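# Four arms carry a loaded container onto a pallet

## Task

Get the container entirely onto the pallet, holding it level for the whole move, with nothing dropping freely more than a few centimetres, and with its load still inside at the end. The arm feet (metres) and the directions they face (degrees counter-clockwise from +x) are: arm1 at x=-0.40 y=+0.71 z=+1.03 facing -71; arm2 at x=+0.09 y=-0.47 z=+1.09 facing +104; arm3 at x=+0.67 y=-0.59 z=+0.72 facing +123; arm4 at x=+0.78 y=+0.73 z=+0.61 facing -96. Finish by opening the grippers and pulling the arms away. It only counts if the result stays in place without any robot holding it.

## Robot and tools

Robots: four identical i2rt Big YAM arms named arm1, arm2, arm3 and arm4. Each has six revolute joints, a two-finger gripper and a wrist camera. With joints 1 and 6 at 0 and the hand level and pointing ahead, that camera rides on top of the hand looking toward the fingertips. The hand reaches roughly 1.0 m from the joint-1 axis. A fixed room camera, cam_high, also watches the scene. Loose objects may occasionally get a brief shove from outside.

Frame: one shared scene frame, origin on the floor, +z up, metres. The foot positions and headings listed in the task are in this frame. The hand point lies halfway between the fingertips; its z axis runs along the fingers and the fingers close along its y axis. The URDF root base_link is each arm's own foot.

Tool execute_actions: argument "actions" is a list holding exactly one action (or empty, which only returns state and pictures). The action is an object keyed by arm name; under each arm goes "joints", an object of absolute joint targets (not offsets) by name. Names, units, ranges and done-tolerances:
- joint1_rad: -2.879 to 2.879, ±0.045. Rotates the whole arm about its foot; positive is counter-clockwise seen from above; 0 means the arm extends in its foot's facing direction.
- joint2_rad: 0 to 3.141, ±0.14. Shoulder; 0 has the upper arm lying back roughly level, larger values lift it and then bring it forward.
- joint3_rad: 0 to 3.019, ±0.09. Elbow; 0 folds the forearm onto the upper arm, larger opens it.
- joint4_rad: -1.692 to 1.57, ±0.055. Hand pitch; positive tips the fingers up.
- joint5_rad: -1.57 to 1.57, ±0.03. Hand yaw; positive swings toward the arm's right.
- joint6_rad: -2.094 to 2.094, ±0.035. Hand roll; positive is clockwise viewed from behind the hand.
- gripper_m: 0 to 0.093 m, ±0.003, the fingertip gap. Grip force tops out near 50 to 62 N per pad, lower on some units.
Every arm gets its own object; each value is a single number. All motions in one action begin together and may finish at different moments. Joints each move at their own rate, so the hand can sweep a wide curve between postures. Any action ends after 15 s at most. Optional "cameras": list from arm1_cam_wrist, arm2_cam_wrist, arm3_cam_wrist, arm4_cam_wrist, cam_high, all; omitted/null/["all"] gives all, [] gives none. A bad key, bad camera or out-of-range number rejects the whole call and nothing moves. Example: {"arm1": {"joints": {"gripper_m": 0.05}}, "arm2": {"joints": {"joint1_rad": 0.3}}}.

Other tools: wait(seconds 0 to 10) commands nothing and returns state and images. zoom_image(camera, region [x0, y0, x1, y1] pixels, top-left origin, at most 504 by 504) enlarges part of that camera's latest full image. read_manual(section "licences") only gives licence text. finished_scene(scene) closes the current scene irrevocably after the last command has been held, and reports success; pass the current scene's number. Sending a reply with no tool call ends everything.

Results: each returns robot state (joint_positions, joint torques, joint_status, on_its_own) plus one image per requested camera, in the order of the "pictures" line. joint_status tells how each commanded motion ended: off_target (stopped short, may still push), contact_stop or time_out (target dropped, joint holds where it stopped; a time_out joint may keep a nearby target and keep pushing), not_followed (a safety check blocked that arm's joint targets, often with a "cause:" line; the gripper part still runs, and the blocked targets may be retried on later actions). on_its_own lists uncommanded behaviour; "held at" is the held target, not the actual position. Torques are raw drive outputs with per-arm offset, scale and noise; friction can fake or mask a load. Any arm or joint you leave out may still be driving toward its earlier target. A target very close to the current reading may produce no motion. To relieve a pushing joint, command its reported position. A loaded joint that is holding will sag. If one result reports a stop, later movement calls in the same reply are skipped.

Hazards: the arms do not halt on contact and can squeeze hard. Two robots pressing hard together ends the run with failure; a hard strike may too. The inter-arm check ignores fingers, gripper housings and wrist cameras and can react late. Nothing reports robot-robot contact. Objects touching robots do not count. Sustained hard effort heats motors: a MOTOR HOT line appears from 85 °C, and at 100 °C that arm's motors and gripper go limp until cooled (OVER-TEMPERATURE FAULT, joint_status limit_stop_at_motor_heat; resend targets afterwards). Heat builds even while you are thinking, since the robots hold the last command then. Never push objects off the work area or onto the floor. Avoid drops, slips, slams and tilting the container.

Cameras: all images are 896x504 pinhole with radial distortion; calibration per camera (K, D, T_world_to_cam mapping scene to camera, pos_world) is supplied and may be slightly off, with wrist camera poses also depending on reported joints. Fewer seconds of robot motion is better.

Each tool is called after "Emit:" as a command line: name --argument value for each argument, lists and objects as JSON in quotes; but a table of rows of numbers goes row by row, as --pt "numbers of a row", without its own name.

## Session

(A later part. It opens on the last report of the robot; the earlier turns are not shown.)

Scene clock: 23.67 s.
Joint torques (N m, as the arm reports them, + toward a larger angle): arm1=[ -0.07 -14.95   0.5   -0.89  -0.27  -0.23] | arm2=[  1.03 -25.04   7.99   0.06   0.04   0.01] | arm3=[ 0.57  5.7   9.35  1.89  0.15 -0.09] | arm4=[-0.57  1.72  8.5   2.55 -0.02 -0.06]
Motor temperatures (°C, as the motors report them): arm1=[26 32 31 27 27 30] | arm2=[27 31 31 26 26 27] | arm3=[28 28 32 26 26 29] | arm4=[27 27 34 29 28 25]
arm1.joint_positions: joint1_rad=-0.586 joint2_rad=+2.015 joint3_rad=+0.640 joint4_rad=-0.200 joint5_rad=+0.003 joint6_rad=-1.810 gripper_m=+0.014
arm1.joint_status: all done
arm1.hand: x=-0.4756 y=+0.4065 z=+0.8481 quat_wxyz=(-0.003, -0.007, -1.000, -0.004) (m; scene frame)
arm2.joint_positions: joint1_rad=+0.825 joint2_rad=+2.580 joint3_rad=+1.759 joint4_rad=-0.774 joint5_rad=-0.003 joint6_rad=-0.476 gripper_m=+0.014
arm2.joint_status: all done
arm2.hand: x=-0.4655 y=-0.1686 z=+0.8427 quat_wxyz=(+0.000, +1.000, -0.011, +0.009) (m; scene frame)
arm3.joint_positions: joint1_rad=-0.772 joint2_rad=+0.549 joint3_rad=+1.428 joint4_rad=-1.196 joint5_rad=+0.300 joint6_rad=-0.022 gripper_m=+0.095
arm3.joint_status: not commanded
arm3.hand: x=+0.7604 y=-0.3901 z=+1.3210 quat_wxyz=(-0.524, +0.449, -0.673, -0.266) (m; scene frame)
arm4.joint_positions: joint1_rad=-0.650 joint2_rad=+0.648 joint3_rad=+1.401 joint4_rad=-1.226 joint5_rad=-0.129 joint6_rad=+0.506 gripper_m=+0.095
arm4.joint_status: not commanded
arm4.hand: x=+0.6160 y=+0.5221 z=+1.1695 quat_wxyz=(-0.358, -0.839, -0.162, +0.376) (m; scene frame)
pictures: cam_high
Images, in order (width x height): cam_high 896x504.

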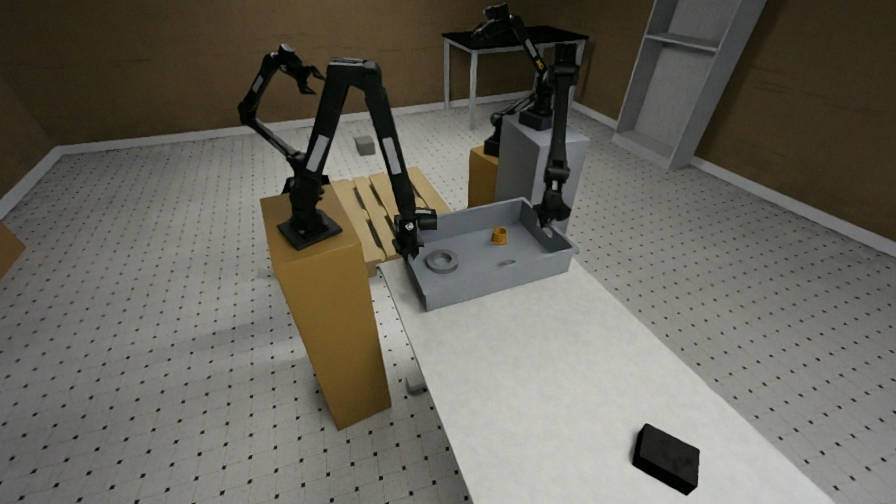

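Emit:
execute_actions --actions '[{"arm1":{"joints":{"joint1_rad":-0.332,"joint2_rad":1.815,"joint3_rad":0.58,"joint4_rad":-0.285,"joint6_rad":-1.571}},"arm2":{"joints":{"joint1_rad":0.765,"joint2_rad":2.288,"joint3_rad":1.49,"joint4_rad":-0.675,"joint6_rad":-0.556}}}]' --cameras '[]'

Emit:
execute_actions --actions '[{"arm1":{"joints":{"joint1_rad":-0.073,"joint2_rad":1.84,"joint3_rad":0.612,"joint4_rad":-0.30,"joint6_rad":-1.312}},"arm2":{"joints":{"joint1_rad":0.68,"joint2_rad":2.198,"joint3_rad":1.255,"joint4_rad":-0.53,"joint6_rad":-0.638}}}]' --cameras '[]'

Emit:
execute_actions --actions '[{"arm1":{"joints":{"joint1_rad":0.155,"joint2_rad":1.878,"joint3_rad":0.70,"joint4_rad":-0.35,"joint6_rad":-1.084}},"arm2":{"joints":{"joint1_rad":0.574,"joint2_rad":2.135,"joint3_rad":1.055,"joint4_rad":-0.405,"joint6_rad":-0.745}}}]' --cameras '["cam_high"]'

Scene clock: 25.03 s.
Joint torques (N m, as the arm reports them, + toward a larger angle): arm1=[  0.05 -13.52   2.02  -0.66  -0.16  -0.2 ] | arm2=[  0.63 -22.55   7.16   0.72   0.19   0.01] | arm3=[-0.35  5.6   9.22  1.76  0.16 -0.06] | arm4=[-0.24  2.33  8.57  2.56 -0.01 -0.07]
Motor temperatures (°C, as the motors report them): arm1=[26 32 30 27 27 30] | arm2=[27 32 31 26 26 27] | arm3=[28 28 32 26 26 29] | arm4=[27 27 34 29 28 25]
arm1.joint_positions: joint1_rad=-0.332 joint2_rad=+1.863 joint3_rad=+0.573 joint4_rad=-0.272 joint5_rad=+0.000 joint6_rad=-1.556 gripper_m=+0.014
arm1.joint_status: all done
arm1.hand: x=-0.3952 y=+0.4113 z=+0.8867 quat_wxyz=(-0.003, -0.006, -1.000, +0.003) (m; scene frame)
arm2.joint_positions: joint1_rad=+0.752 joint2_rad=+2.383 joint3_rad=+1.462 joint4_rad=-0.679 joint5_rad=-0.007 joint6_rad=-0.547 gripper_m=+0.014
arm2.joint_status: all done
arm2.hand: x=-0.3875 y=-0.1650 z=+0.8853 quat_wxyz=(+0.004, +1.000, -0.012, +0.009) (m; scene frame)
arm3.joint_positions: joint1_rad=-0.772 joint2_rad=+0.549 joint3_rad=+1.428 joint4_rad=-1.196 joint5_rad=+0.300 joint6_rad=-0.022 gripper_m=+0.095
arm3.joint_status: not commanded
arm3.hand: x=+0.7604 y=-0.3901 z=+1.3210 quat_wxyz=(-0.524, +0.449, -0.673, -0.266) (m; scene frame)
arm4.joint_positions: joint1_rad=-0.650 joint2_rad=+0.648 joint3_rad=+1.401 joint4_rad=-1.226 joint5_rad=-0.129 joint6_rad=+0.506 gripper_m=+0.095
arm4.joint_status: not commanded
arm4.hand: x=+0.6160 y=+0.5221 z=+1.1695 quat_wxyz=(-0.358, -0.839, -0.162, +0.376) (m; scene frame)
pictures: none
No camera images: the call's "cameras" was empty. Leave "cameras" out to get every camera's image.

Scene clock: 26.13 s.
Joint torques (N m, as the arm reports them, + toward a larger angle): arm1=[ -0.14 -12.08   3.05  -0.62  -0.32  -0.16] | arm2=[  1.04 -20.65   6.39   0.67   0.14   0.14] | arm3=[ 0.23  5.47  9.25  1.92  0.15 -0.1 ] | arm4=[-0.32  1.68  8.59  2.65 -0.01 -0.06]
Motor temperatures (°C, as the motors report them): arm1=[26 32 30 27 27 30] | arm2=[27 32 31 26 26 27] | arm3=[28 28 32 26 26 29] | arm4=[27 27 34 29 28 25]
arm1.joint_positions: joint1_rad=-0.071 joint2_rad=+1.866 joint3_rad=+0.594 joint4_rad=-0.287 joint5_rad=+0.003 joint6_rad=-1.302 gripper_m=+0.014
arm1.joint_status: all done
arm1.hand: x=-0.3151 y=+0.4131 z=+0.8888 quat_wxyz=(-0.004, -0.003, -1.000, +0.004) (m; scene frame)
arm2.joint_positions: joint1_rad=+0.665 joint2_rad=+2.291 joint3_rad=+1.225 joint4_rad=-0.532 joint5_rad=-0.006 joint6_rad=-0.641 gripper_m=+0.014
arm2.joint_status: all done
arm2.hand: x=-0.3058 y=-0.1653 z=+0.8835 quat_wxyz=(+0.004, +1.000, -0.009, +0.008) (m; scene frame)
arm3.joint_positions: joint1_rad=-0.772 joint2_rad=+0.549 joint3_rad=+1.428 joint4_rad=-1.196 joint5_rad=+0.300 joint6_rad=-0.022 gripper_m=+0.095
arm3.joint_status: not commanded
arm3.hand: x=+0.7604 y=-0.3901 z=+1.3210 quat_wxyz=(-0.524, +0.449, -0.673, -0.266) (m; scene frame)
arm4.joint_positions: joint1_rad=-0.650 joint2_rad=+0.648 joint3_rad=+1.401 joint4_rad=-1.226 joint5_rad=-0.129 joint6_rad=+0.506 gripper_m=+0.095
arm4.joint_status: not commanded
arm4.hand: x=+0.6160 y=+0.5221 z=+1.1695 quat_wxyz=(-0.358, -0.839, -0.162, +0.376) (m; scene frame)
pictures: none
No camera images: the call's "cameras" was empty. Leave "cameras" out to get every camera's image.

Scene clock: 27.27 s.
Joint torques (N m, as the arm reports them, + toward a larger angle): arm1=[ -0.01 -14.05   3.28  -0.54  -0.4   -0.19] | arm2=[  0.82 -18.36   5.43   0.72   0.11   0.09] | arm3=[ 0.38  5.7   9.24  1.88  0.14 -0.09] | arm4=[-0.6   1.89  8.59  2.55 -0.02 -0.06]
Motor temperatures (°C, as the motors report them): arm1=[26 32 31 27 27 30] | arm2=[27 32 30 26 26 27] | arm3=[28 28 32 26 26 29] | arm4=[27 27 34 29 28 25]
arm1.joint_positions: joint1_rad=+0.158 joint2_rad=+1.911 joint3_rad=+0.684 joint4_rad=-0.339 joint5_rad=+0.005 joint6_rad=-1.071 gripper_m=+0.014
arm1.joint_status: all done
arm1.hand: x=-0.2349 y=+0.4129 z=+0.8866 quat_wxyz=(-0.002, -0.004, -1.000, +0.002) (m; scene frame)
arm2.joint_positions: joint1_rad=+0.562 joint2_rad=+2.218 joint3_rad=+1.028 joint4_rad=-0.409 joint5_rad=-0.006 joint6_rad=-0.743 gripper_m=+0.014
arm2.joint_status: all done
arm2.hand: x=-0.2281 y=-0.1682 z=+0.8844 quat_wxyz=(+0.005, +1.000, -0.009, +0.007) (m; scene frame)
arm3.joint_positions: joint1_rad=-0.772 joint2_rad=+0.549 joint3_rad=+1.428 joint4_rad=-1.196 joint5_rad=+0.300 joint6_rad=-0.022 gripper_m=+0.095
arm3.joint_status: not commanded
arm3.hand: x=+0.7604 y=-0.3901 z=+1.3210 quat_wxyz=(-0.524, +0.449, -0.673, -0.266) (m; scene frame)
arm4.joint_positions: joint1_rad=-0.650 joint2_rad=+0.648 joint3_rad=+1.401 joint4_rad=-1.226 joint5_rad=-0.129 joint6_rad=+0.506 gripper_m=+0.095
arm4.joint_status: not commanded
arm4.hand: x=+0.6160 y=+0.5221 z=+1.1695 quat_wxyz=(-0.358, -0.839, -0.162, +0.376) (m; scene frame)
pictures: cam_high
Images, in order (width x height): cam_high 896x504.

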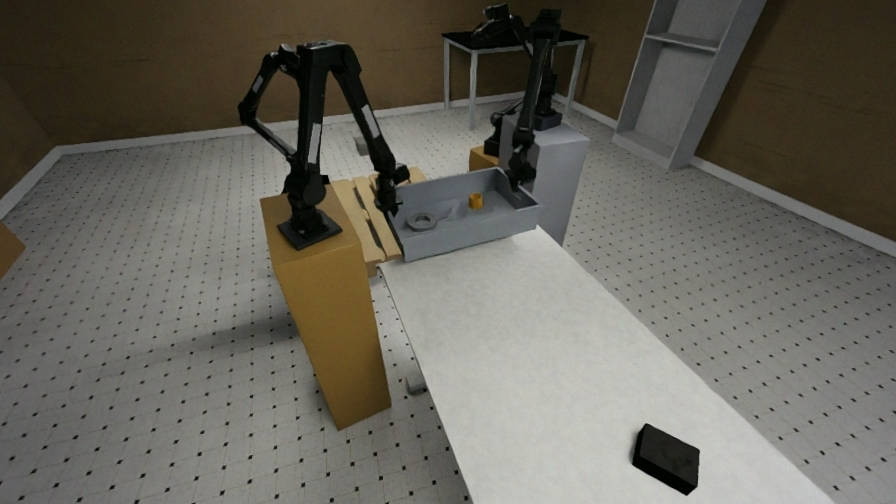

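Emit:
execute_actions --actions '[{"arm1":{"joints":{"joint1_rad":0.342,"joint2_rad":1.93,"joint3_rad":0.835,"joint4_rad":-0.43,"joint6_rad":-0.899}},"arm2":{"joints":{"joint1_rad":0.43,"joint2_rad":2.083,"joint3_rad":0.893,"joint4_rad":-0.285,"joint6_rad":-0.878}},"arm3":{"joints":{"joint1_rad":-0.095,"joint2_rad":1.92,"joint3_rad":1.88,"joint4_rad":-1.48,"joint5_rad":0,"joint6_rad":0.485}},"arm4":{"joints":{"joint1_rad":-0.655,"joint2_rad":1.92,"joint3_rad":2.14,"joint4_rad":-1.69,"joint5_rad":0,"joint6_rad":-0.77}}}]' --cameras '[]'

Emit:
execute_actions --actions '[{"arm1":{"joints":{"joint1_rad":0.487,"joint2_rad":2.0,"joint3_rad":1.0,"joint4_rad":-0.52,"joint6_rad":-0.757}},"arm2":{"joints":{"joint1_rad":0.256,"joint2_rad":2.056,"joint3_rad":0.763,"joint4_rad":-0.188,"joint6_rad":-1.056}}}]' --cameras '[]'

Emit:
execute_actions --actions '[{"arm1":{"joints":{"joint1_rad":0.598,"joint2_rad":2.085,"joint3_rad":1.198,"joint4_rad":-0.628,"joint6_rad":-0.647}},"arm2":{"joints":{"joint1_rad":0.038,"joint2_rad":2.045,"joint3_rad":0.675,"joint4_rad":-0.118,"joint6_rad":-1.278}}}]' --cameras '["cam_high"]'

Scene clock: 29.67 s.
Joint torques (N m, as the arm reports them, + toward a larger angle): arm1=[ -0.29 -15.59   4.19  -0.47  -0.45  -0.26] | arm2=[  0.59 -16.52   4.8    0.98   0.24   0.13] | arm3=[  0.36 -18.44  12.43  -0.31   0.     0.06] | arm4=[ -1.4  -23.37  10.95   0.76   0.05  -0.18]
Motor temperatures (°C, as the motors report them): arm1=[26 32 31 27 27 30] | arm2=[27 32 30 26 26 27] | arm3=[28 29 33 26 26 29] | arm4=[27 28 35 29 28 25]
arm1.joint_positions: joint1_rad=+0.347 joint2_rad=+1.970 joint3_rad=+0.814 joint4_rad=-0.421 joint5_rad=+0.007 joint6_rad=-0.878 gripper_m=+0.014
arm1.joint_status: all done
arm1.hand: x=-0.1545 y=+0.4155 z=+0.8855 quat_wxyz=(+0.001, -0.006, -1.000, -0.002) (m; scene frame)
arm2.joint_positions: joint1_rad=+0.423 joint2_rad=+2.161 joint3_rad=+0.863 joint4_rad=-0.295 joint5_rad=-0.008 joint6_rad=-0.880 gripper_m=+0.014
arm2.joint_status: all done
arm2.hand: x=-0.1505 y=-0.1686 z=+0.8866 quat_wxyz=(+0.004, +1.000, -0.010, +0.003) (m; scene frame)
arm3.joint_positions: joint1_rad=-0.093 joint2_rad=+1.936 joint3_rad=+1.848 joint4_rad=-1.463 joint5_rad=+0.002 joint6_rad=+0.472 gripper_m=+0.095
arm3.joint_status: all done
arm3.hand: x=+0.3880 y=-0.0475 z=+0.8937 quat_wxyz=(+0.002, +0.710, -0.704, -0.007) (m; scene frame)
arm4.joint_positions: joint1_rad=-0.650 joint2_rad=+1.936 joint3_rad=+2.102 joint4_rad=-1.683 joint5_rad=-0.004 joint6_rad=-0.757 gripper_m=+0.095
arm4.joint_status: all done
arm4.hand: x=+0.3579 y=+0.2843 z=+0.8804 quat_wxyz=(-0.001, -0.709, -0.705, +0.022) (m; scene frame)
pictures: none
No camera images: the call's "cameras" was empty. Leave "cameras" out to get every camera's image.

Scene clock: 30.77 s.
Joint torques (N m, as the arm reports them, + toward a larger angle): arm1=[ -0.33 -17.92   5.1   -0.5   -0.51  -0.29] | arm2=[  0.69 -15.18   3.71   1.13   0.25   0.09] | arm3=[  0.4  -18.73  12.38  -0.48   0.03   0.05] | arm4=[ -1.27 -24.39  10.9    0.69   0.07  -0.12]
Motor temperatures (°C, as the motors report them): arm1=[26 32 31 27 27 30] | arm2=[27 32 30 26 26 27] | arm3=[28 29 33 26 26 29] | arm4=[27 28 35 29 28 25]
arm1.joint_positions: joint1_rad=+0.492 joint2_rad=+2.045 joint3_rad=+0.977 joint4_rad=-0.511 joint5_rad=+0.008 joint6_rad=-0.733 gripper_m=+0.014
arm1.joint_status: all done
arm1.hand: x=-0.0751 y=+0.4176 z=+0.8841 quat_wxyz=(+0.002, -0.006, -1.000, -0.002) (m; scene frame)
arm2.joint_positions: joint1_rad=+0.247 joint2_rad=+2.128 joint3_rad=+0.739 joint4_rad=-0.201 joint5_rad=-0.009 joint6_rad=-1.055 gripper_m=+0.014
arm2.joint_status: all done
arm2.hand: x=-0.0741 y=-0.1687 z=+0.8873 quat_wxyz=(+0.004, +1.000, -0.010, +0.000) (m; scene frame)
arm3.joint_positions: joint1_rad=-0.093 joint2_rad=+1.936 joint3_rad=+1.848 joint4_rad=-1.463 joint5_rad=+0.002 joint6_rad=+0.472 gripper_m=+0.095
arm3.joint_status: not commanded
arm3.hand: x=+0.3880 y=-0.0475 z=+0.8937 quat_wxyz=(+0.002, +0.710, -0.704, -0.007) (m; scene frame)
arm4.joint_positions: joint1_rad=-0.650 joint2_rad=+1.936 joint3_rad=+2.102 joint4_rad=-1.683 joint5_rad=-0.004 joint6_rad=-0.757 gripper_m=+0.095
arm4.joint_status: not commanded
arm4.hand: x=+0.3579 y=+0.2843 z=+0.8804 quat_wxyz=(-0.001, -0.709, -0.705, +0.022) (m; scene frame)
pictures: none
No camera images: the call's "cameras" was empty. Leave "cameras" out to get every camera's image.

Scene clock: 31.87 s.
Joint torques (N m, as the arm reports them, + toward a larger angle): arm1=[ -0.21 -19.68   6.57  -0.61  -0.51  -0.27] | arm2=[  0.82 -14.19   2.69   1.15   0.25   0.09] | arm3=[  0.33 -18.76  12.28  -0.43  -0.01   0.07] | arm4=[ -0.64 -24.38  10.95   0.63   0.06  -0.13]
Motor temperatures (°C, as the motors report them): arm1=[26 32 31 27 27 30] | arm2=[27 32 30 26 26 27] | arm3=[28 29 33 26 26 29] | arm4=[27 28 35 29 28 25]
arm1.joint_positions: joint1_rad=+0.603 joint2_rad=+2.134 joint3_rad=+1.165 joint4_rad=-0.616 joint5_rad=+0.008 joint6_rad=-0.625 gripper_m=+0.014
arm1.joint_status: all done
arm1.hand: x=+0.0021 y=+0.4208 z=+0.8828 quat_wxyz=(+0.004, -0.004, -1.000, -0.002) (m; scene frame)
arm2.joint_positions: joint1_rad=+0.029 joint2_rad=+2.115 joint3_rad=+0.659 joint4_rad=-0.132 joint5_rad=-0.009 joint6_rad=-1.276 gripper_m=+0.015
arm2.joint_status: all done
arm2.hand: x=+0.0030 y=-0.1677 z=+0.8867 quat_wxyz=(+0.003, +1.000, -0.008, -0.003) (m; scene frame)
arm3.joint_positions: joint1_rad=-0.093 joint2_rad=+1.936 joint3_rad=+1.848 joint4_rad=-1.463 joint5_rad=+0.002 joint6_rad=+0.472 gripper_m=+0.095
arm3.joint_status: not commanded
arm3.hand: x=+0.3880 y=-0.0475 z=+0.8937 quat_wxyz=(+0.002, +0.710, -0.704, -0.007) (m; scene frame)
arm4.joint_positions: joint1_rad=-0.650 joint2_rad=+1.936 joint3_rad=+2.102 joint4_rad=-1.683 joint5_rad=-0.004 joint6_rad=-0.757 gripper_m=+0.095
arm4.joint_status: not commanded
arm4.hand: x=+0.3579 y=+0.2843 z=+0.8804 quat_wxyz=(-0.001, -0.709, -0.705, +0.022) (m; scene frame)
pictures: cam_high
Images, in order (width x height): cam_high 896x504.

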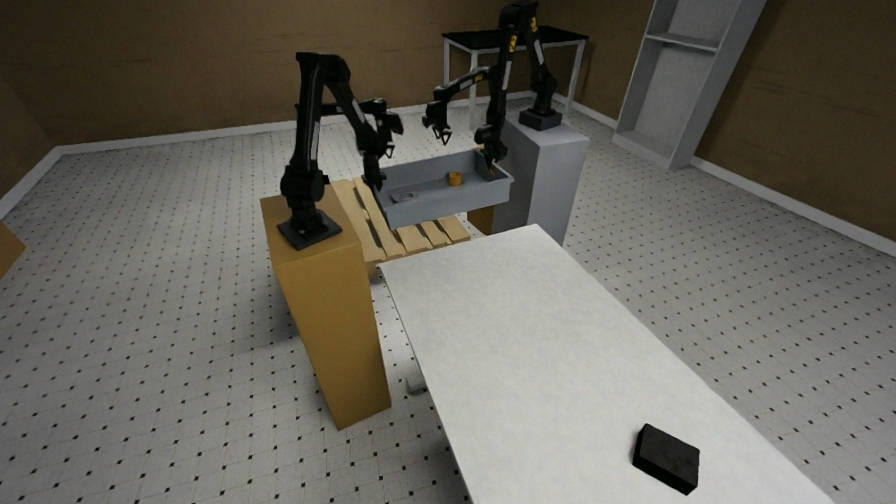

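Emit:
execute_actions --actions '[{"arm1":{"joints":{"joint1_rad":0.692,"joint2_rad":2.245,"joint3_rad":1.445,"joint4_rad":-0.68,"joint6_rad":-0.55}},"arm2":{"joints":{"joint1_rad":-0.211,"joint2_rad":2.205,"joint3_rad":0.67,"joint4_rad":0.008,"joint6_rad":-1.533}}}]' --cameras '[]'

Emit:
execute_actions --actions '[{"arm1":{"joints":{"joint1_rad":0.765,"joint2_rad":2.46,"joint3_rad":1.75,"joint4_rad":-0.765,"joint6_rad":-0.478}},"arm2":{"joints":{"joint1_rad":-0.471,"joint2_rad":2.35,"joint3_rad":0.75,"joint4_rad":0.095,"joint6_rad":-1.79}}}]' --cameras '[]'

Emit:
execute_actions --actions '[{"arm1":{"joints":{"joint1_rad":0.805,"joint2_rad":2.652,"joint3_rad":2.06,"joint4_rad":-0.875,"joint6_rad":-0.438}},"arm2":{"joints":{"joint1_rad":-0.648,"joint2_rad":2.47,"joint3_rad":0.862,"joint4_rad":0.103,"joint6_rad":-1.968}}}]' --cameras '["cam_high","arm3_cam_wrist","arm4_cam_wrist"]'

Scene clock: 33.23 s.
Joint torques (N m, as the arm reports them, + toward a larger angle): arm1=[  0.18 -23.51   7.83  -0.53  -0.48  -0.18] | arm2=[  0.54 -13.09   0.6    1.09   0.09   0.05] | arm3=[  0.32 -18.53  12.29  -0.18   0.03   0.  ] | arm4=[ -1.01 -24.47  10.83   0.56   0.1   -0.14]
Motor temperatures (°C, as the motors report them): arm1=[26 33 31 27 27 30] | arm2=[27 32 30 26 26 27] | arm3=[28 29 33 26 26 29] | arm4=[27 28 36 29 28 25]
arm1.joint_positions: joint1_rad=+0.693 joint2_rad=+2.314 joint3_rad=+1.402 joint4_rad=-0.669 joint5_rad=+0.008 joint6_rad=-0.538 gripper_m=+0.014
arm1.joint_status: all done
arm1.hand: x=+0.0829 y=+0.4241 z=+0.8451 quat_wxyz=(+0.002, -0.003, -1.000, -0.001) (m; scene frame)
arm2.joint_positions: joint1_rad=-0.220 joint2_rad=+2.254 joint3_rad=+0.670 joint4_rad=-0.005 joint5_rad=-0.006 joint6_rad=-1.529 gripper_m=+0.015
arm2.joint_status: all done
arm2.hand: x=+0.0814 y=-0.1667 z=+0.8460 quat_wxyz=(+0.003, +1.000, -0.007, -0.003) (m; scene frame)
arm3.joint_positions: joint1_rad=-0.093 joint2_rad=+1.936 joint3_rad=+1.848 joint4_rad=-1.463 joint5_rad=+0.002 joint6_rad=+0.472 gripper_m=+0.095
arm3.joint_status: not commanded
arm3.hand: x=+0.3880 y=-0.0475 z=+0.8937 quat_wxyz=(+0.002, +0.710, -0.704, -0.007) (m; scene frame)
arm4.joint_positions: joint1_rad=-0.650 joint2_rad=+1.936 joint3_rad=+2.102 joint4_rad=-1.683 joint5_rad=-0.004 joint6_rad=-0.757 gripper_m=+0.095
arm4.joint_status: not commanded
arm4.hand: x=+0.3579 y=+0.2843 z=+0.8804 quat_wxyz=(-0.001, -0.709, -0.705, +0.022) (m; scene frame)
pictures: none
No camera images: the call's "cameras" was empty. Leave "cameras" out to get every camera's image.

Scene clock: 34.37 s.
Joint torques (N m, as the arm reports them, + toward a larger angle): arm1=[ -0.04 -25.97   8.75  -0.76  -0.64  -0.14] | arm2=[  0.57 -13.95  -0.12   1.48  -0.03   0.12] | arm3=[  0.74 -19.06  12.29  -0.4    0.02   0.04] | arm4=[ -1.35 -24.15  10.89   0.67   0.09  -0.15]
Motor temperatures (°C, as the motors report them): arm1=[26 33 31 27 27 30] | arm2=[27 32 30 26 26 27] | arm3=[28 29 34 26 26 29] | arm4=[27 29 36 29 28 25]
arm1.joint_positions: joint1_rad=+0.766 joint2_rad=+2.530 joint3_rad=+1.702 joint4_rad=-0.749 joint5_rad=+0.011 joint6_rad=-0.469 gripper_m=+0.014
arm1.joint_status: all done
arm1.hand: x=+0.1636 y=+0.4284 z=+0.7952 quat_wxyz=(+0.002, -0.001, -1.000, +0.002) (m; scene frame)
arm2.joint_positions: joint1_rad=-0.478 joint2_rad=+2.402 joint3_rad=+0.753 joint4_rad=+0.072 joint5_rad=-0.003 joint6_rad=-1.791 gripper_m=+0.015
arm2.joint_status: all done
arm2.hand: x=+0.1622 y=-0.1619 z=+0.8014 quat_wxyz=(-0.004, +1.000, -0.005, -0.003) (m; scene frame)
arm3.joint_positions: joint1_rad=-0.093 joint2_rad=+1.936 joint3_rad=+1.848 joint4_rad=-1.463 joint5_rad=+0.002 joint6_rad=+0.472 gripper_m=+0.095
arm3.joint_status: not commanded
arm3.hand: x=+0.3880 y=-0.0475 z=+0.8937 quat_wxyz=(+0.002, +0.710, -0.704, -0.007) (m; scene frame)
arm4.joint_positions: joint1_rad=-0.650 joint2_rad=+1.936 joint3_rad=+2.102 joint4_rad=-1.683 joint5_rad=-0.004 joint6_rad=-0.757 gripper_m=+0.095
arm4.joint_status: not commanded
arm4.hand: x=+0.3579 y=+0.2843 z=+0.8804 quat_wxyz=(-0.001, -0.709, -0.705, +0.022) (m; scene frame)
pictures: none
No camera images: the call's "cameras" was empty. Leave "cameras" out to get every camera's image.

Scene clock: 35.53 s.
Joint torques (N m, as the arm reports them, + toward a larger angle): arm1=[  0.4  -27.67  10.89  -0.92  -0.79  -0.02] | arm2=[  0.45 -14.81  -0.23   1.54  -0.13   0.16] | arm3=[  0.44 -18.95  12.45  -0.52  -0.03   0.04] | arm4=[ -1.17 -24.22  10.86   0.64   0.08  -0.14]
Motor temperatures (°C, as the motors report them): arm1=[26 33 32 27 27 30] | arm2=[27 32 29 26 26 27] | arm3=[28 30 34 26 26 29] | arm4=[27 29 36 29 28 25]
arm1.joint_positions: joint1_rad=+0.802 joint2_rad=+2.724 joint3_rad=+1.994 joint4_rad=-0.854 joint5_rad=+0.014 joint6_rad=-0.443 gripper_m=+0.014
arm1.joint_status: all done
arm1.hand: x=+0.2184 y=+0.4280 z=+0.7521 quat_wxyz=(+0.005, +0.004, -1.000, +0.002) (m; scene frame)
arm2.joint_positions: joint1_rad=-0.650 joint2_rad=+2.523 joint3_rad=+0.864 joint4_rad=+0.079 joint5_rad=+0.000 joint6_rad=-1.973 gripper_m=+0.015
arm2.joint_status: all done
arm2.hand: x=+0.2212 y=-0.1618 z=+0.7607 quat_wxyz=(-0.003, +1.000, +0.001, -0.003) (m; scene frame)
arm3.joint_positions: joint1_rad=-0.093 joint2_rad=+1.936 joint3_rad=+1.848 joint4_rad=-1.463 joint5_rad=+0.002 joint6_rad=+0.472 gripper_m=+0.095
arm3.joint_status: not commanded
arm3.hand: x=+0.3880 y=-0.0475 z=+0.8937 quat_wxyz=(+0.002, +0.710, -0.704, -0.007) (m; scene frame)
arm4.joint_positions: joint1_rad=-0.650 joint2_rad=+1.936 joint3_rad=+2.102 joint4_rad=-1.683 joint5_rad=-0.004 joint6_rad=-0.757 gripper_m=+0.095
arm4.joint_status: not commanded
arm4.hand: x=+0.3579 y=+0.2843 z=+0.8804 quat_wxyz=(-0.001, -0.709, -0.705, +0.022) (m; scene frame)
pictures: arm3_cam_wrist, arm4_cam_wrist, cam_high
camera_calibration (this result's frames):
arm3_cam_wrist: T_world_to_cam=[[0.999921, -0.0101989, -0.00740591, -0.379138], [-0.00380649, -0.804492, 0.593951, -0.564173], [-0.0120156, -0.593876, -0.804467, 0.820753], [0, 0, 0, 1]] pos_world=[0.386822, 0.0296854, 0.992552]
arm4_cam_wrist: T_world_to_cam=[[-0.998897, -0.00424988, 0.0467672, 0.313317], [0.0222337, 0.834399, 0.550712, -0.724324], [-0.041363, 0.551144, -0.833384, 0.712364], [0, 0, 0, 1]] pos_world=[0.358541, 0.213092, 0.977914]
Images, in order (width x height): arm3_cam_wrist 896x504, arm4_cam_wrist 896x504, cam_high 896x504.

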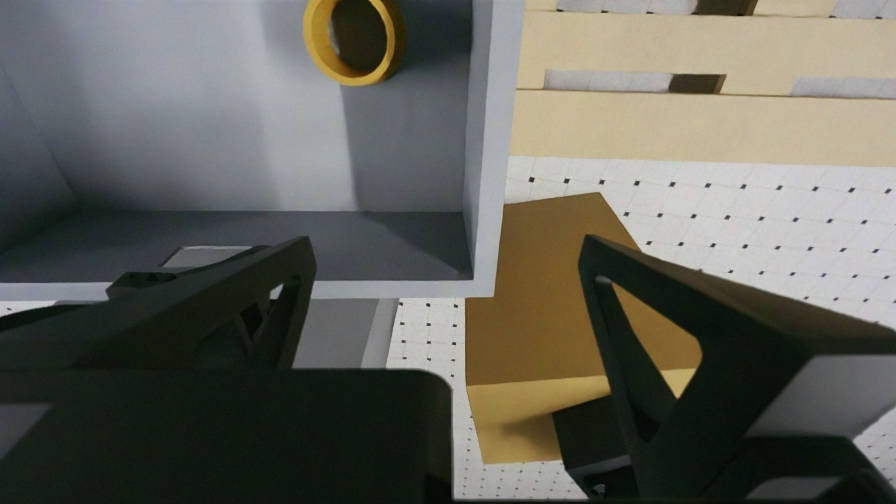

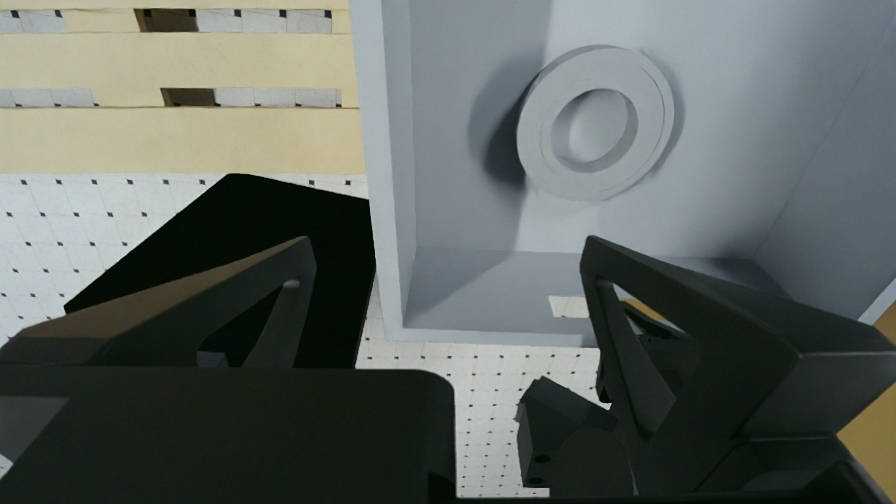

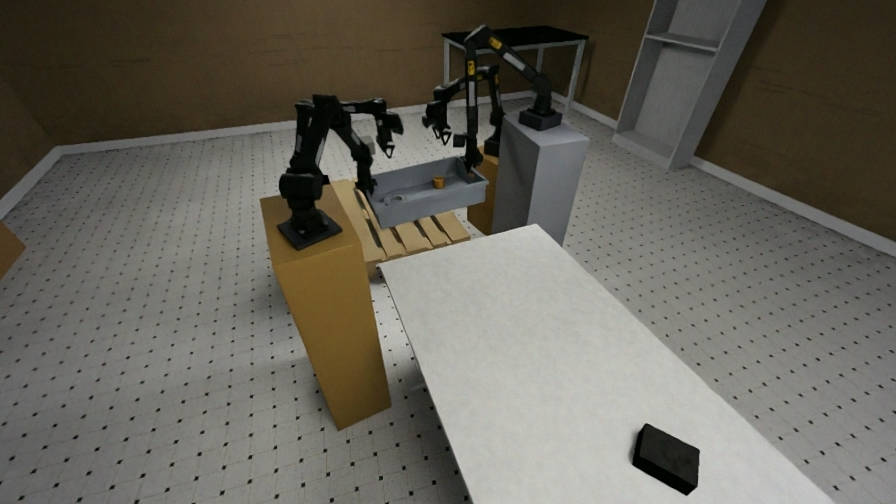

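Emit:
execute_actions --actions '[{"arm1":{"joints":{"joint2_rad":2.60}},"arm3":{"joints":{"joint1_rad":-0.135,"joint2_rad":2.022,"joint3_rad":1.615,"joint4_rad":-1.107,"joint6_rad":0.435}},"arm4":{"joints":{"joint1_rad":-0.62,"joint2_rad":1.915,"joint3_rad":1.735,"joint4_rad":-1.35,"joint6_rad":-0.72}}}]' --cameras '["arm3_cam_wrist","arm4_cam_wrist"]'

Scene clock: 37.00 s.
Joint torques (N m, as the arm reports them, + toward a larger angle): arm1=[  0.25 -31.26  10.89  -0.93  -0.76  -0.02] | arm2=[  0.31 -14.78  -0.25   1.51  -0.13   0.16] | arm3=[  0.6  -17.39  10.43   0.96   0.02  -0.25] | arm4=[ -0.41 -21.6    8.49   1.31   0.12   0.15]
Motor temperatures (°C, as the motors report them): arm1=[26 34 32 27 28 30] | arm2=[27 32 29 26 26 27] | arm3=[28 30 34 26 26 29] | arm4=[27 29 36 29 28 25]
arm1.joint_positions: joint1_rad=+0.802 joint2_rad=+2.724 joint3_rad=+1.994 joint4_rad=-0.854 joint5_rad=+0.014 joint6_rad=-0.443 gripper_m=+0.014
arm1.joint_status: all done
arm1.hand: x=+0.2184 y=+0.4280 z=+0.7521 quat_wxyz=(+0.005, +0.004, -1.000, +0.002) (m; scene frame)
arm2.joint_positions: joint1_rad=-0.650 joint2_rad=+2.523 joint3_rad=+0.864 joint4_rad=+0.079 joint5_rad=+0.000 joint6_rad=-1.973 gripper_m=+0.015
arm2.joint_status: not commanded
arm2.hand: x=+0.2212 y=-0.1618 z=+0.7607 quat_wxyz=(-0.003, +1.000, +0.001, -0.003) (m; scene frame)
arm3.joint_positions: joint1_rad=-0.134 joint2_rad=+2.025 joint3_rad=+1.598 joint4_rad=-1.126 joint5_rad=+0.002 joint6_rad=+0.449 gripper_m=+0.095
arm3.joint_status: all done
arm3.hand: x=+0.4118 y=-0.0420 z=+0.7504 quat_wxyz=(+0.002, +0.704, -0.711, -0.006) (m; scene frame)
arm4.joint_positions: joint1_rad=-0.628 joint2_rad=+1.908 joint3_rad=+1.728 joint4_rad=-1.359 joint5_rad=-0.004 joint6_rad=-0.733 gripper_m=+0.095
arm4.joint_status: all done
arm4.hand: x=+0.3788 y=+0.2883 z=+0.7539 quat_wxyz=(-0.001, -0.710, -0.704, +0.010) (m; scene frame)
pictures: arm3_cam_wrist, arm4_cam_wrist
camera_calibration (this result's frames):
arm3_cam_wrist: T_world_to_cam=[[0.999551, -0.0292636, -0.00642669, -0.405378], [-0.0197127, -0.803878, 0.594468, -0.468315], [-0.0225625, -0.594074, -0.804094, 0.713055], [0, 0, 0, 1]] pos_world=[0.412053, 0.0352768, 0.849156]
arm4_cam_wrist: T_world_to_cam=[[-0.999555, -0.00179135, 0.0297791, 0.352533], [0.0153492, 0.825059, 0.564838, -0.66377], [-0.0255814, 0.565044, -0.824664, 0.589002], [0, 0, 0, 1]] pos_world=[0.377632, 0.215469, 0.850154]
Images, in order (width x height): arm3_cam_wrist 896x504, arm4_cam_wrist 896x504.

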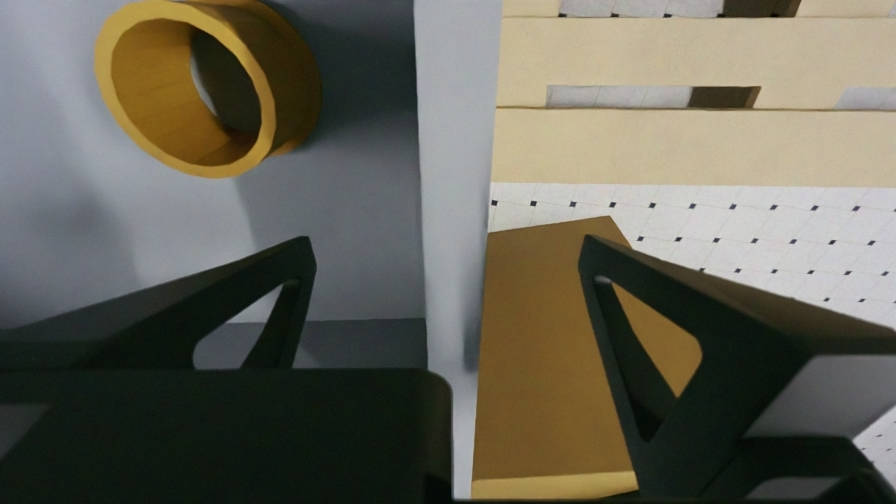

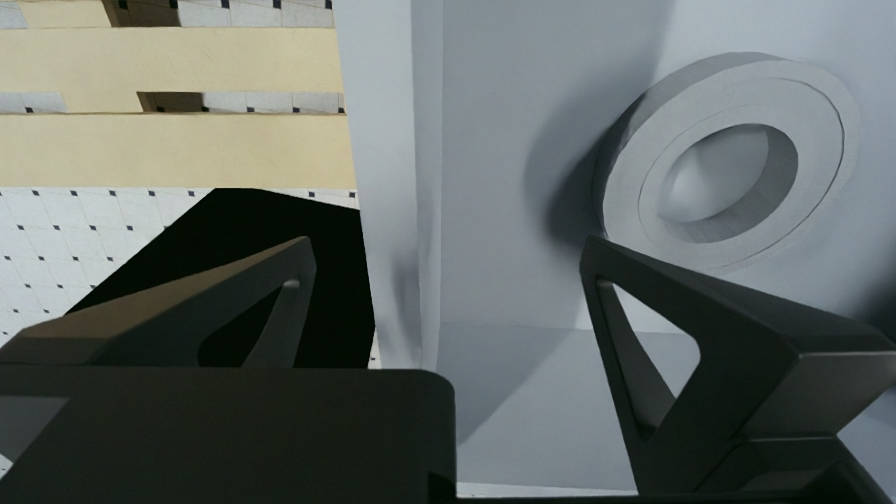

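Emit:
execute_actions --actions '[]'

Scene clock: 37.90 s.
Joint torques (N m, as the arm reports them, + toward a larger angle): arm1=[  0.3  -31.29  10.9   -0.92  -0.77  -0.02] | arm2=[  0.33 -14.77  -0.22   1.53  -0.13   0.16] | arm3=[  0.73 -17.78  10.56   0.93   0.01  -0.26] | arm4=[  0.16 -21.15   8.38   1.29   0.08   0.13]
Motor temperatures (°C, as the motors report them): arm1=[26 34 33 27 28 30] | arm2=[27 32 29 26 26 27] | arm3=[28 30 34 26 26 29] | arm4=[27 29 36 29 28 25]
arm1.joint_positions: joint1_rad=+0.802 joint2_rad=+2.724 joint3_rad=+1.994 joint4_rad=-0.854 joint5_rad=+0.014 joint6_rad=-0.443 gripper_m=+0.014
arm1.joint_status: all done
arm1.hand: x=+0.2184 y=+0.4280 z=+0.7521 quat_wxyz=(+0.005, +0.004, -1.000, +0.002) (m; scene frame)
arm2.joint_positions: joint1_rad=-0.650 joint2_rad=+2.523 joint3_rad=+0.864 joint4_rad=+0.079 joint5_rad=+0.000 joint6_rad=-1.973 gripper_m=+0.015
arm2.joint_status: not commanded
arm2.hand: x=+0.2212 y=-0.1618 z=+0.7607 quat_wxyz=(-0.003, +1.000, +0.001, -0.003) (m; scene frame)
arm3.joint_positions: joint1_rad=-0.134 joint2_rad=+2.025 joint3_rad=+1.598 joint4_rad=-1.126 joint5_rad=+0.002 joint6_rad=+0.449 gripper_m=+0.095
arm3.joint_status: all done
arm3.hand: x=+0.4118 y=-0.0420 z=+0.7504 quat_wxyz=(+0.002, +0.704, -0.711, -0.006) (m; scene frame)
arm4.joint_positions: joint1_rad=-0.628 joint2_rad=+1.908 joint3_rad=+1.728 joint4_rad=-1.359 joint5_rad=-0.004 joint6_rad=-0.733 gripper_m=+0.095
arm4.joint_status: all done
arm4.hand: x=+0.3788 y=+0.2883 z=+0.7539 quat_wxyz=(-0.001, -0.710, -0.704, +0.010) (m; scene frame)
pictures: arm1_cam_wrist, arm2_cam_wrist, arm3_cam_wrist, arm4_cam_wrist, cam_high
camera_calibration (this result's frames):
arm1_cam_wrist: T_world_to_cam=[[0.0102136, -0.999937, 0.00474649, 0.417192], [-0.804218, -0.00539341, 0.59431, -0.266045], [-0.594247, -0.00988725, -0.804222, 0.861683], [0, 0, 0, 1]] pos_world=[0.293834, 0.42425, 0.849118]
arm2_cam_wrist: T_world_to_cam=[[0.000008006, 0.999998, 0.00187364, 0.15898], [0.816771, -0.00108756, 0.576962, -0.615611], [0.576963, 0.00152572, -0.816769, 0.61573], [0, 0, 0, 1]] pos_world=[0.147558, -0.160588, 0.857796]
arm3_cam_wrist: T_world_to_cam=[[0.999551, -0.0292636, -0.00642669, -0.405378], [-0.0197127, -0.803878, 0.594468, -0.468315], [-0.0225625, -0.594074, -0.804094, 0.713055], [0, 0, 0, 1]] pos_world=[0.412053, 0.0352768, 0.849156]
arm4_cam_wrist: T_world_to_cam=[[-0.999555, -0.00179135, 0.0297791, 0.352533], [0.0153492, 0.825059, 0.564838, -0.66377], [-0.0255814, 0.565044, -0.824664, 0.589002], [0, 0, 0, 1]] pos_world=[0.377632, 0.215469, 0.850154]
Images, in order (width x height): arm1_cam_wrist 896x504, arm2_cam_wrist 896x504, arm3_cam_wrist 896x504, arm4_cam_wrist 896x504, cam_high 896x504.

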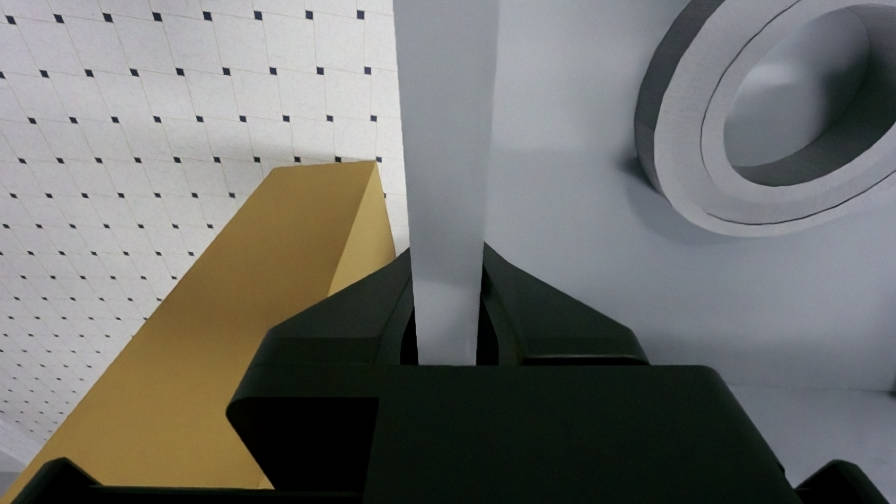

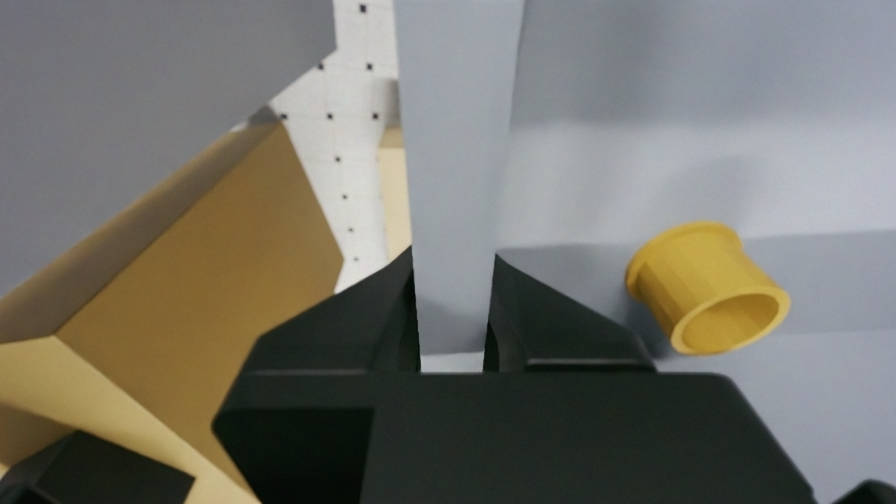

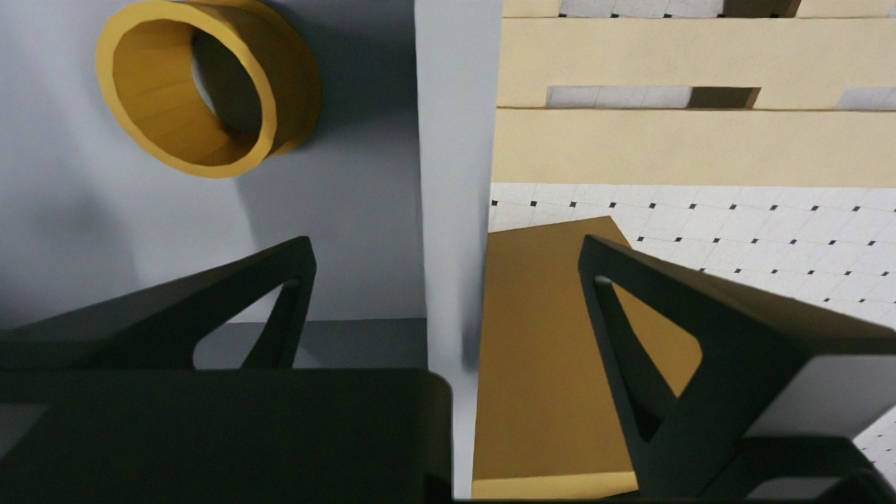

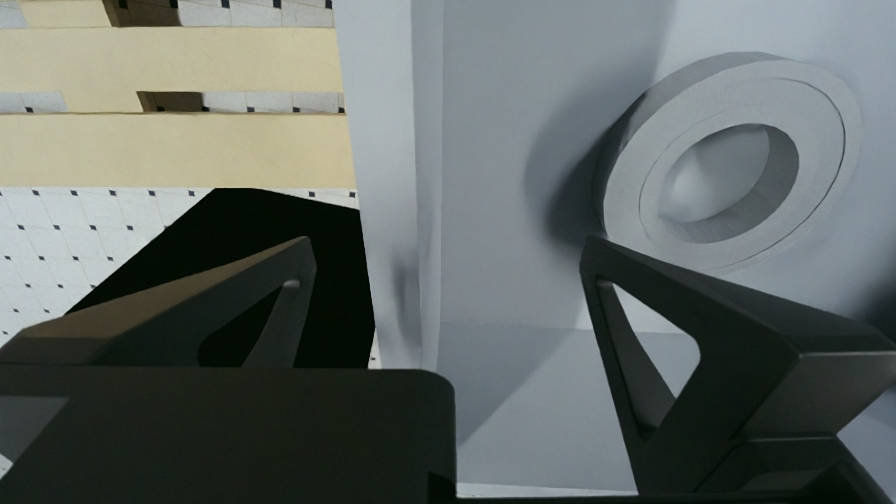

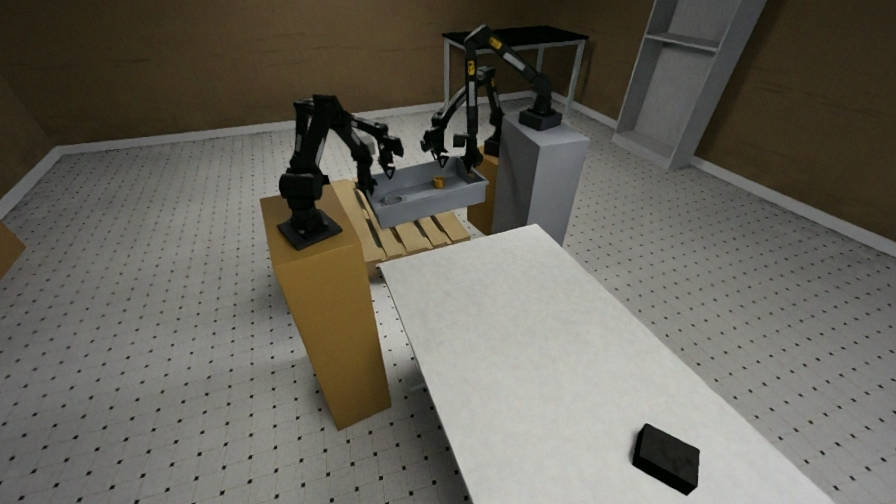

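Emit:
execute_actions --actions '[{"arm3":{"joints":{"joint2_rad":2.05,"joint3_rad":1.575,"joint4_rad":-1.09}},"arm4":{"joints":{"joint1_rad":-0.6,"joint2_rad":1.925,"joint3_rad":1.69,"joint4_rad":-1.31,"joint6_rad":-0.705}}}]' --cameras '["arm3_cam_wrist","arm4_cam_wrist"]'

Scene clock: 38.83 s.
Joint torques (N m, as the arm reports them, + toward a larger angle): arm1=[  0.32 -31.34  10.89  -0.94  -0.76  -0.01] | arm2=[  0.32 -14.76  -0.25   1.54  -0.13   0.16] | arm3=[ -0.09 -15.81   9.08   0.68   0.01  -0.22] | arm4=[  0.31 -20.1    8.22   1.33   0.1    0.08]
Motor temperatures (°C, as the motors report them): arm1=[26 35 33 27 28 30] | arm2=[27 32 29 26 26 27] | arm3=[28 30 34 26 26 29] | arm4=[27 29 36 29 28 25]
arm1.joint_positions: joint1_rad=+0.802 joint2_rad=+2.724 joint3_rad=+1.994 joint4_rad=-0.854 joint5_rad=+0.014 joint6_rad=-0.443 gripper_m=+0.014
arm1.joint_status: not commanded
arm1.hand: x=+0.2184 y=+0.4280 z=+0.7521 quat_wxyz=(+0.005, +0.004, -1.000, +0.002) (m; scene frame)
arm2.joint_positions: joint1_rad=-0.650 joint2_rad=+2.523 joint3_rad=+0.864 joint4_rad=+0.079 joint5_rad=+0.000 joint6_rad=-1.973 gripper_m=+0.015
arm2.joint_status: not commanded
arm2.hand: x=+0.2212 y=-0.1618 z=+0.7607 quat_wxyz=(-0.003, +1.000, +0.001, -0.003) (m; scene frame)
arm3.joint_positions: joint1_rad=-0.134 joint2_rad=+2.025 joint3_rad=+1.572 joint4_rad=-1.108 joint5_rad=+0.002 joint6_rad=+0.448 gripper_m=+0.095
arm3.joint_status: all done
arm3.hand: x=+0.4145 y=-0.0479 z=+0.7413 quat_wxyz=(+0.003, +0.704, -0.710, -0.002) (m; scene frame)
arm4.joint_positions: joint1_rad=-0.609 joint2_rad=+1.908 joint3_rad=+1.686 joint4_rad=-1.320 joint5_rad=-0.004 joint6_rad=-0.718 gripper_m=+0.095
arm4.joint_status: all done
arm4.hand: x=+0.3899 y=+0.2835 z=+0.7383 quat_wxyz=(-0.001, -0.709, -0.706, +0.009) (m; scene frame)
pictures: arm3_cam_wrist, arm4_cam_wrist
camera_calibration (this result's frames):
arm3_cam_wrist: T_world_to_cam=[[0.999581, -0.0288303, -0.00264044, -0.411044], [-0.021469, -0.799351, 0.600481, -0.471076], [-0.0194227, -0.600172, -0.799635, 0.697446], [0, 0, 0, 1]] pos_world=[0.414305, 0.0301821, 0.839489]
arm4_cam_wrist: T_world_to_cam=[[-0.999585, -0.00639764, 0.0280943, 0.366647], [0.0106255, 0.824474, 0.5658, -0.649856], [-0.0267828, 0.565864, -0.824064, 0.578986], [0, 0, 0, 1]] pos_world=[0.388907, 0.210507, 0.834509]
Images, in order (width x height): arm3_cam_wrist 896x504, arm4_cam_wrist 896x504.

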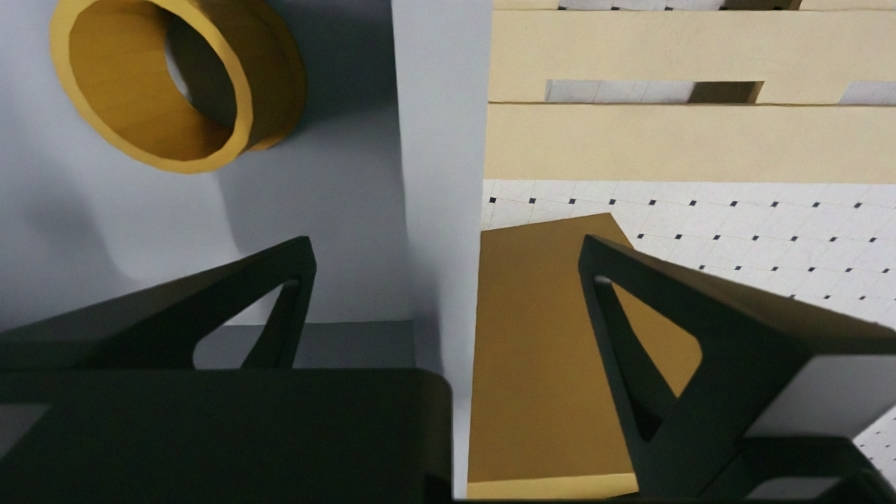

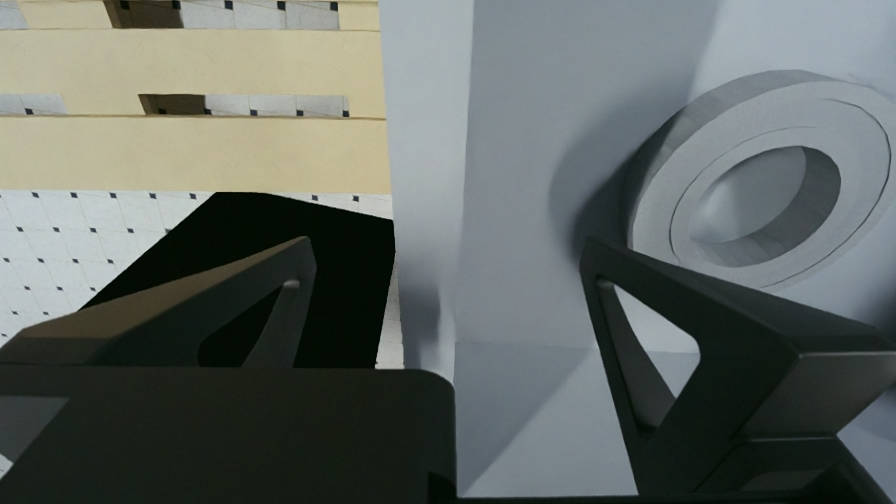

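Emit:
execute_actions --actions '[{"arm3":{"joints":{"gripper_m":0.0}},"arm4":{"joints":{"joint1_rad":-0.585,"gripper_m":0.0}}}]' --cameras '[]'

Emit:
execute_actions --actions '[{"arm3":{"joints":{"joint2_rad":2.09,"joint3_rad":1.545}},"arm4":{"joints":{"joint2_rad":1.84,"joint3_rad":1.72}},"arm2":{"joints":{"joint2_rad":2.44}},"arm1":{"joints":{"joint2_rad":2.72,"joint3_rad":2.02}}}]' --cameras '[]'

Scene clock: 39.80 s.
Joint torques (N m, as the arm reports them, + toward a larger angle): arm1=[  0.24 -31.41  10.88  -0.92  -0.69   0.  ] | arm2=[  0.24 -14.73  -0.25   1.48  -0.17   0.16] | arm3=[  0.28 -15.9    9.15   0.64   0.76  -0.21] | arm4=[  0.02 -20.68   8.1    1.35  -0.36  -0.12]
Motor temperatures (°C, as the motors report them): arm1=[26 35 33 27 28 30] | arm2=[27 31 29 26 26 27] | arm3=[28 30 34 26 26 29] | arm4=[27 29 36 29 28 25]
arm1.joint_positions: joint1_rad=+0.801 joint2_rad=+2.724 joint3_rad=+1.994 joint4_rad=-0.855 joint5_rad=+0.013 joint6_rad=-0.445 gripper_m=+0.014
arm1.joint_status: not commanded
arm1.hand: x=+0.2178 y=+0.4275 z=+0.7521 quat_wxyz=(+0.006, +0.004, -1.000, +0.001) (m; scene frame)
arm2.joint_positions: joint1_rad=-0.648 joint2_rad=+2.524 joint3_rad=+0.864 joint4_rad=+0.080 joint5_rad=+0.001 joint6_rad=-1.973 gripper_m=+0.015
arm2.joint_status: not commanded
arm2.hand: x=+0.2208 y=-0.1619 z=+0.7604 quat_wxyz=(-0.003, +1.000, +0.001, -0.002) (m; scene frame)
arm3.joint_positions: joint1_rad=-0.135 joint2_rad=+2.025 joint3_rad=+1.572 joint4_rad=-1.104 joint5_rad=-0.012 joint6_rad=+0.449 gripper_m=+0.015
arm3.joint_status: gripper_m off_target (ended at +0.015, target +0.000)
arm3.hand: x=+0.4120 y=-0.0480 z=+0.7413 quat_wxyz=(+0.010, +0.703, -0.711, -0.007) (m; scene frame)
arm4.joint_positions: joint1_rad=-0.596 joint2_rad=+1.908 joint3_rad=+1.686 joint4_rad=-1.316 joint5_rad=+0.007 joint6_rad=-0.694 gripper_m=+0.016
arm4.joint_status: gripper_m off_target (ended at +0.016, target +0.000); the others done
arm4.hand: x=+0.3936 y=+0.2791 z=+0.7385 quat_wxyz=(+0.003, -0.712, -0.702, +0.011) (m; scene frame)
pictures: none
No camera images: the call's "cameras" was empty. Leave "cameras" out to get every camera's image.

Scene clock: 40.50 s.
Joint torques (N m, as the arm reports them, + toward a larger angle): arm1=[  0.6  -23.56   7.65  -0.86  -0.67   0.  ] | arm2=[  0.28 -16.53  -0.25   1.48  -0.19   0.16] | arm3=[  0.58 -12.32   6.98   0.59   0.75  -0.21] | arm4=[  0.2  -28.58  10.42   1.26  -0.38  -0.16]
Motor temperatures (°C, as the motors report them): arm1=[26 35 33 27 28 30] | arm2=[27 32 29 26 26 27] | arm3=[28 30 34 26 26 29] | arm4=[27 29 36 29 28 25]
arm1.joint_positions: joint1_rad=+0.801 joint2_rad=+2.728 joint3_rad=+1.994 joint4_rad=-0.856 joint5_rad=+0.012 joint6_rad=-0.445 gripper_m=+0.014
arm1.joint_status: all done
arm1.hand: x=+0.2158 y=+0.4285 z=+0.7488 quat_wxyz=(+0.008, +0.005, -1.000, +0.000) (m; scene frame)
arm2.joint_positions: joint1_rad=-0.648 joint2_rad=+2.524 joint3_rad=+0.864 joint4_rad=+0.080 joint5_rad=+0.001 joint6_rad=-1.973 gripper_m=+0.015
arm2.joint_status: all done
arm2.hand: x=+0.2209 y=-0.1619 z=+0.7604 quat_wxyz=(-0.002, +1.000, +0.001, -0.002) (m; scene frame)
arm3.joint_positions: joint1_rad=-0.135 joint2_rad=+2.025 joint3_rad=+1.568 joint4_rad=-1.101 joint5_rad=-0.012 joint6_rad=+0.449 gripper_m=+0.015
arm3.joint_status: all done
arm3.hand: x=+0.4123 y=-0.0488 z=+0.7400 quat_wxyz=(+0.010, +0.703, -0.711, -0.006) (m; scene frame)
arm4.joint_positions: joint1_rad=-0.596 joint2_rad=+1.904 joint3_rad=+1.686 joint4_rad=-1.314 joint5_rad=+0.007 joint6_rad=-0.694 gripper_m=+0.016
arm4.joint_status: all done
arm4.hand: x=+0.3932 y=+0.2786 z=+0.7409 quat_wxyz=(+0.003, -0.713, -0.701, +0.015) (m; scene frame)
pictures: none
No camera images: the call's "cameras" was empty. Leave "cameras" out to get every camera's image.


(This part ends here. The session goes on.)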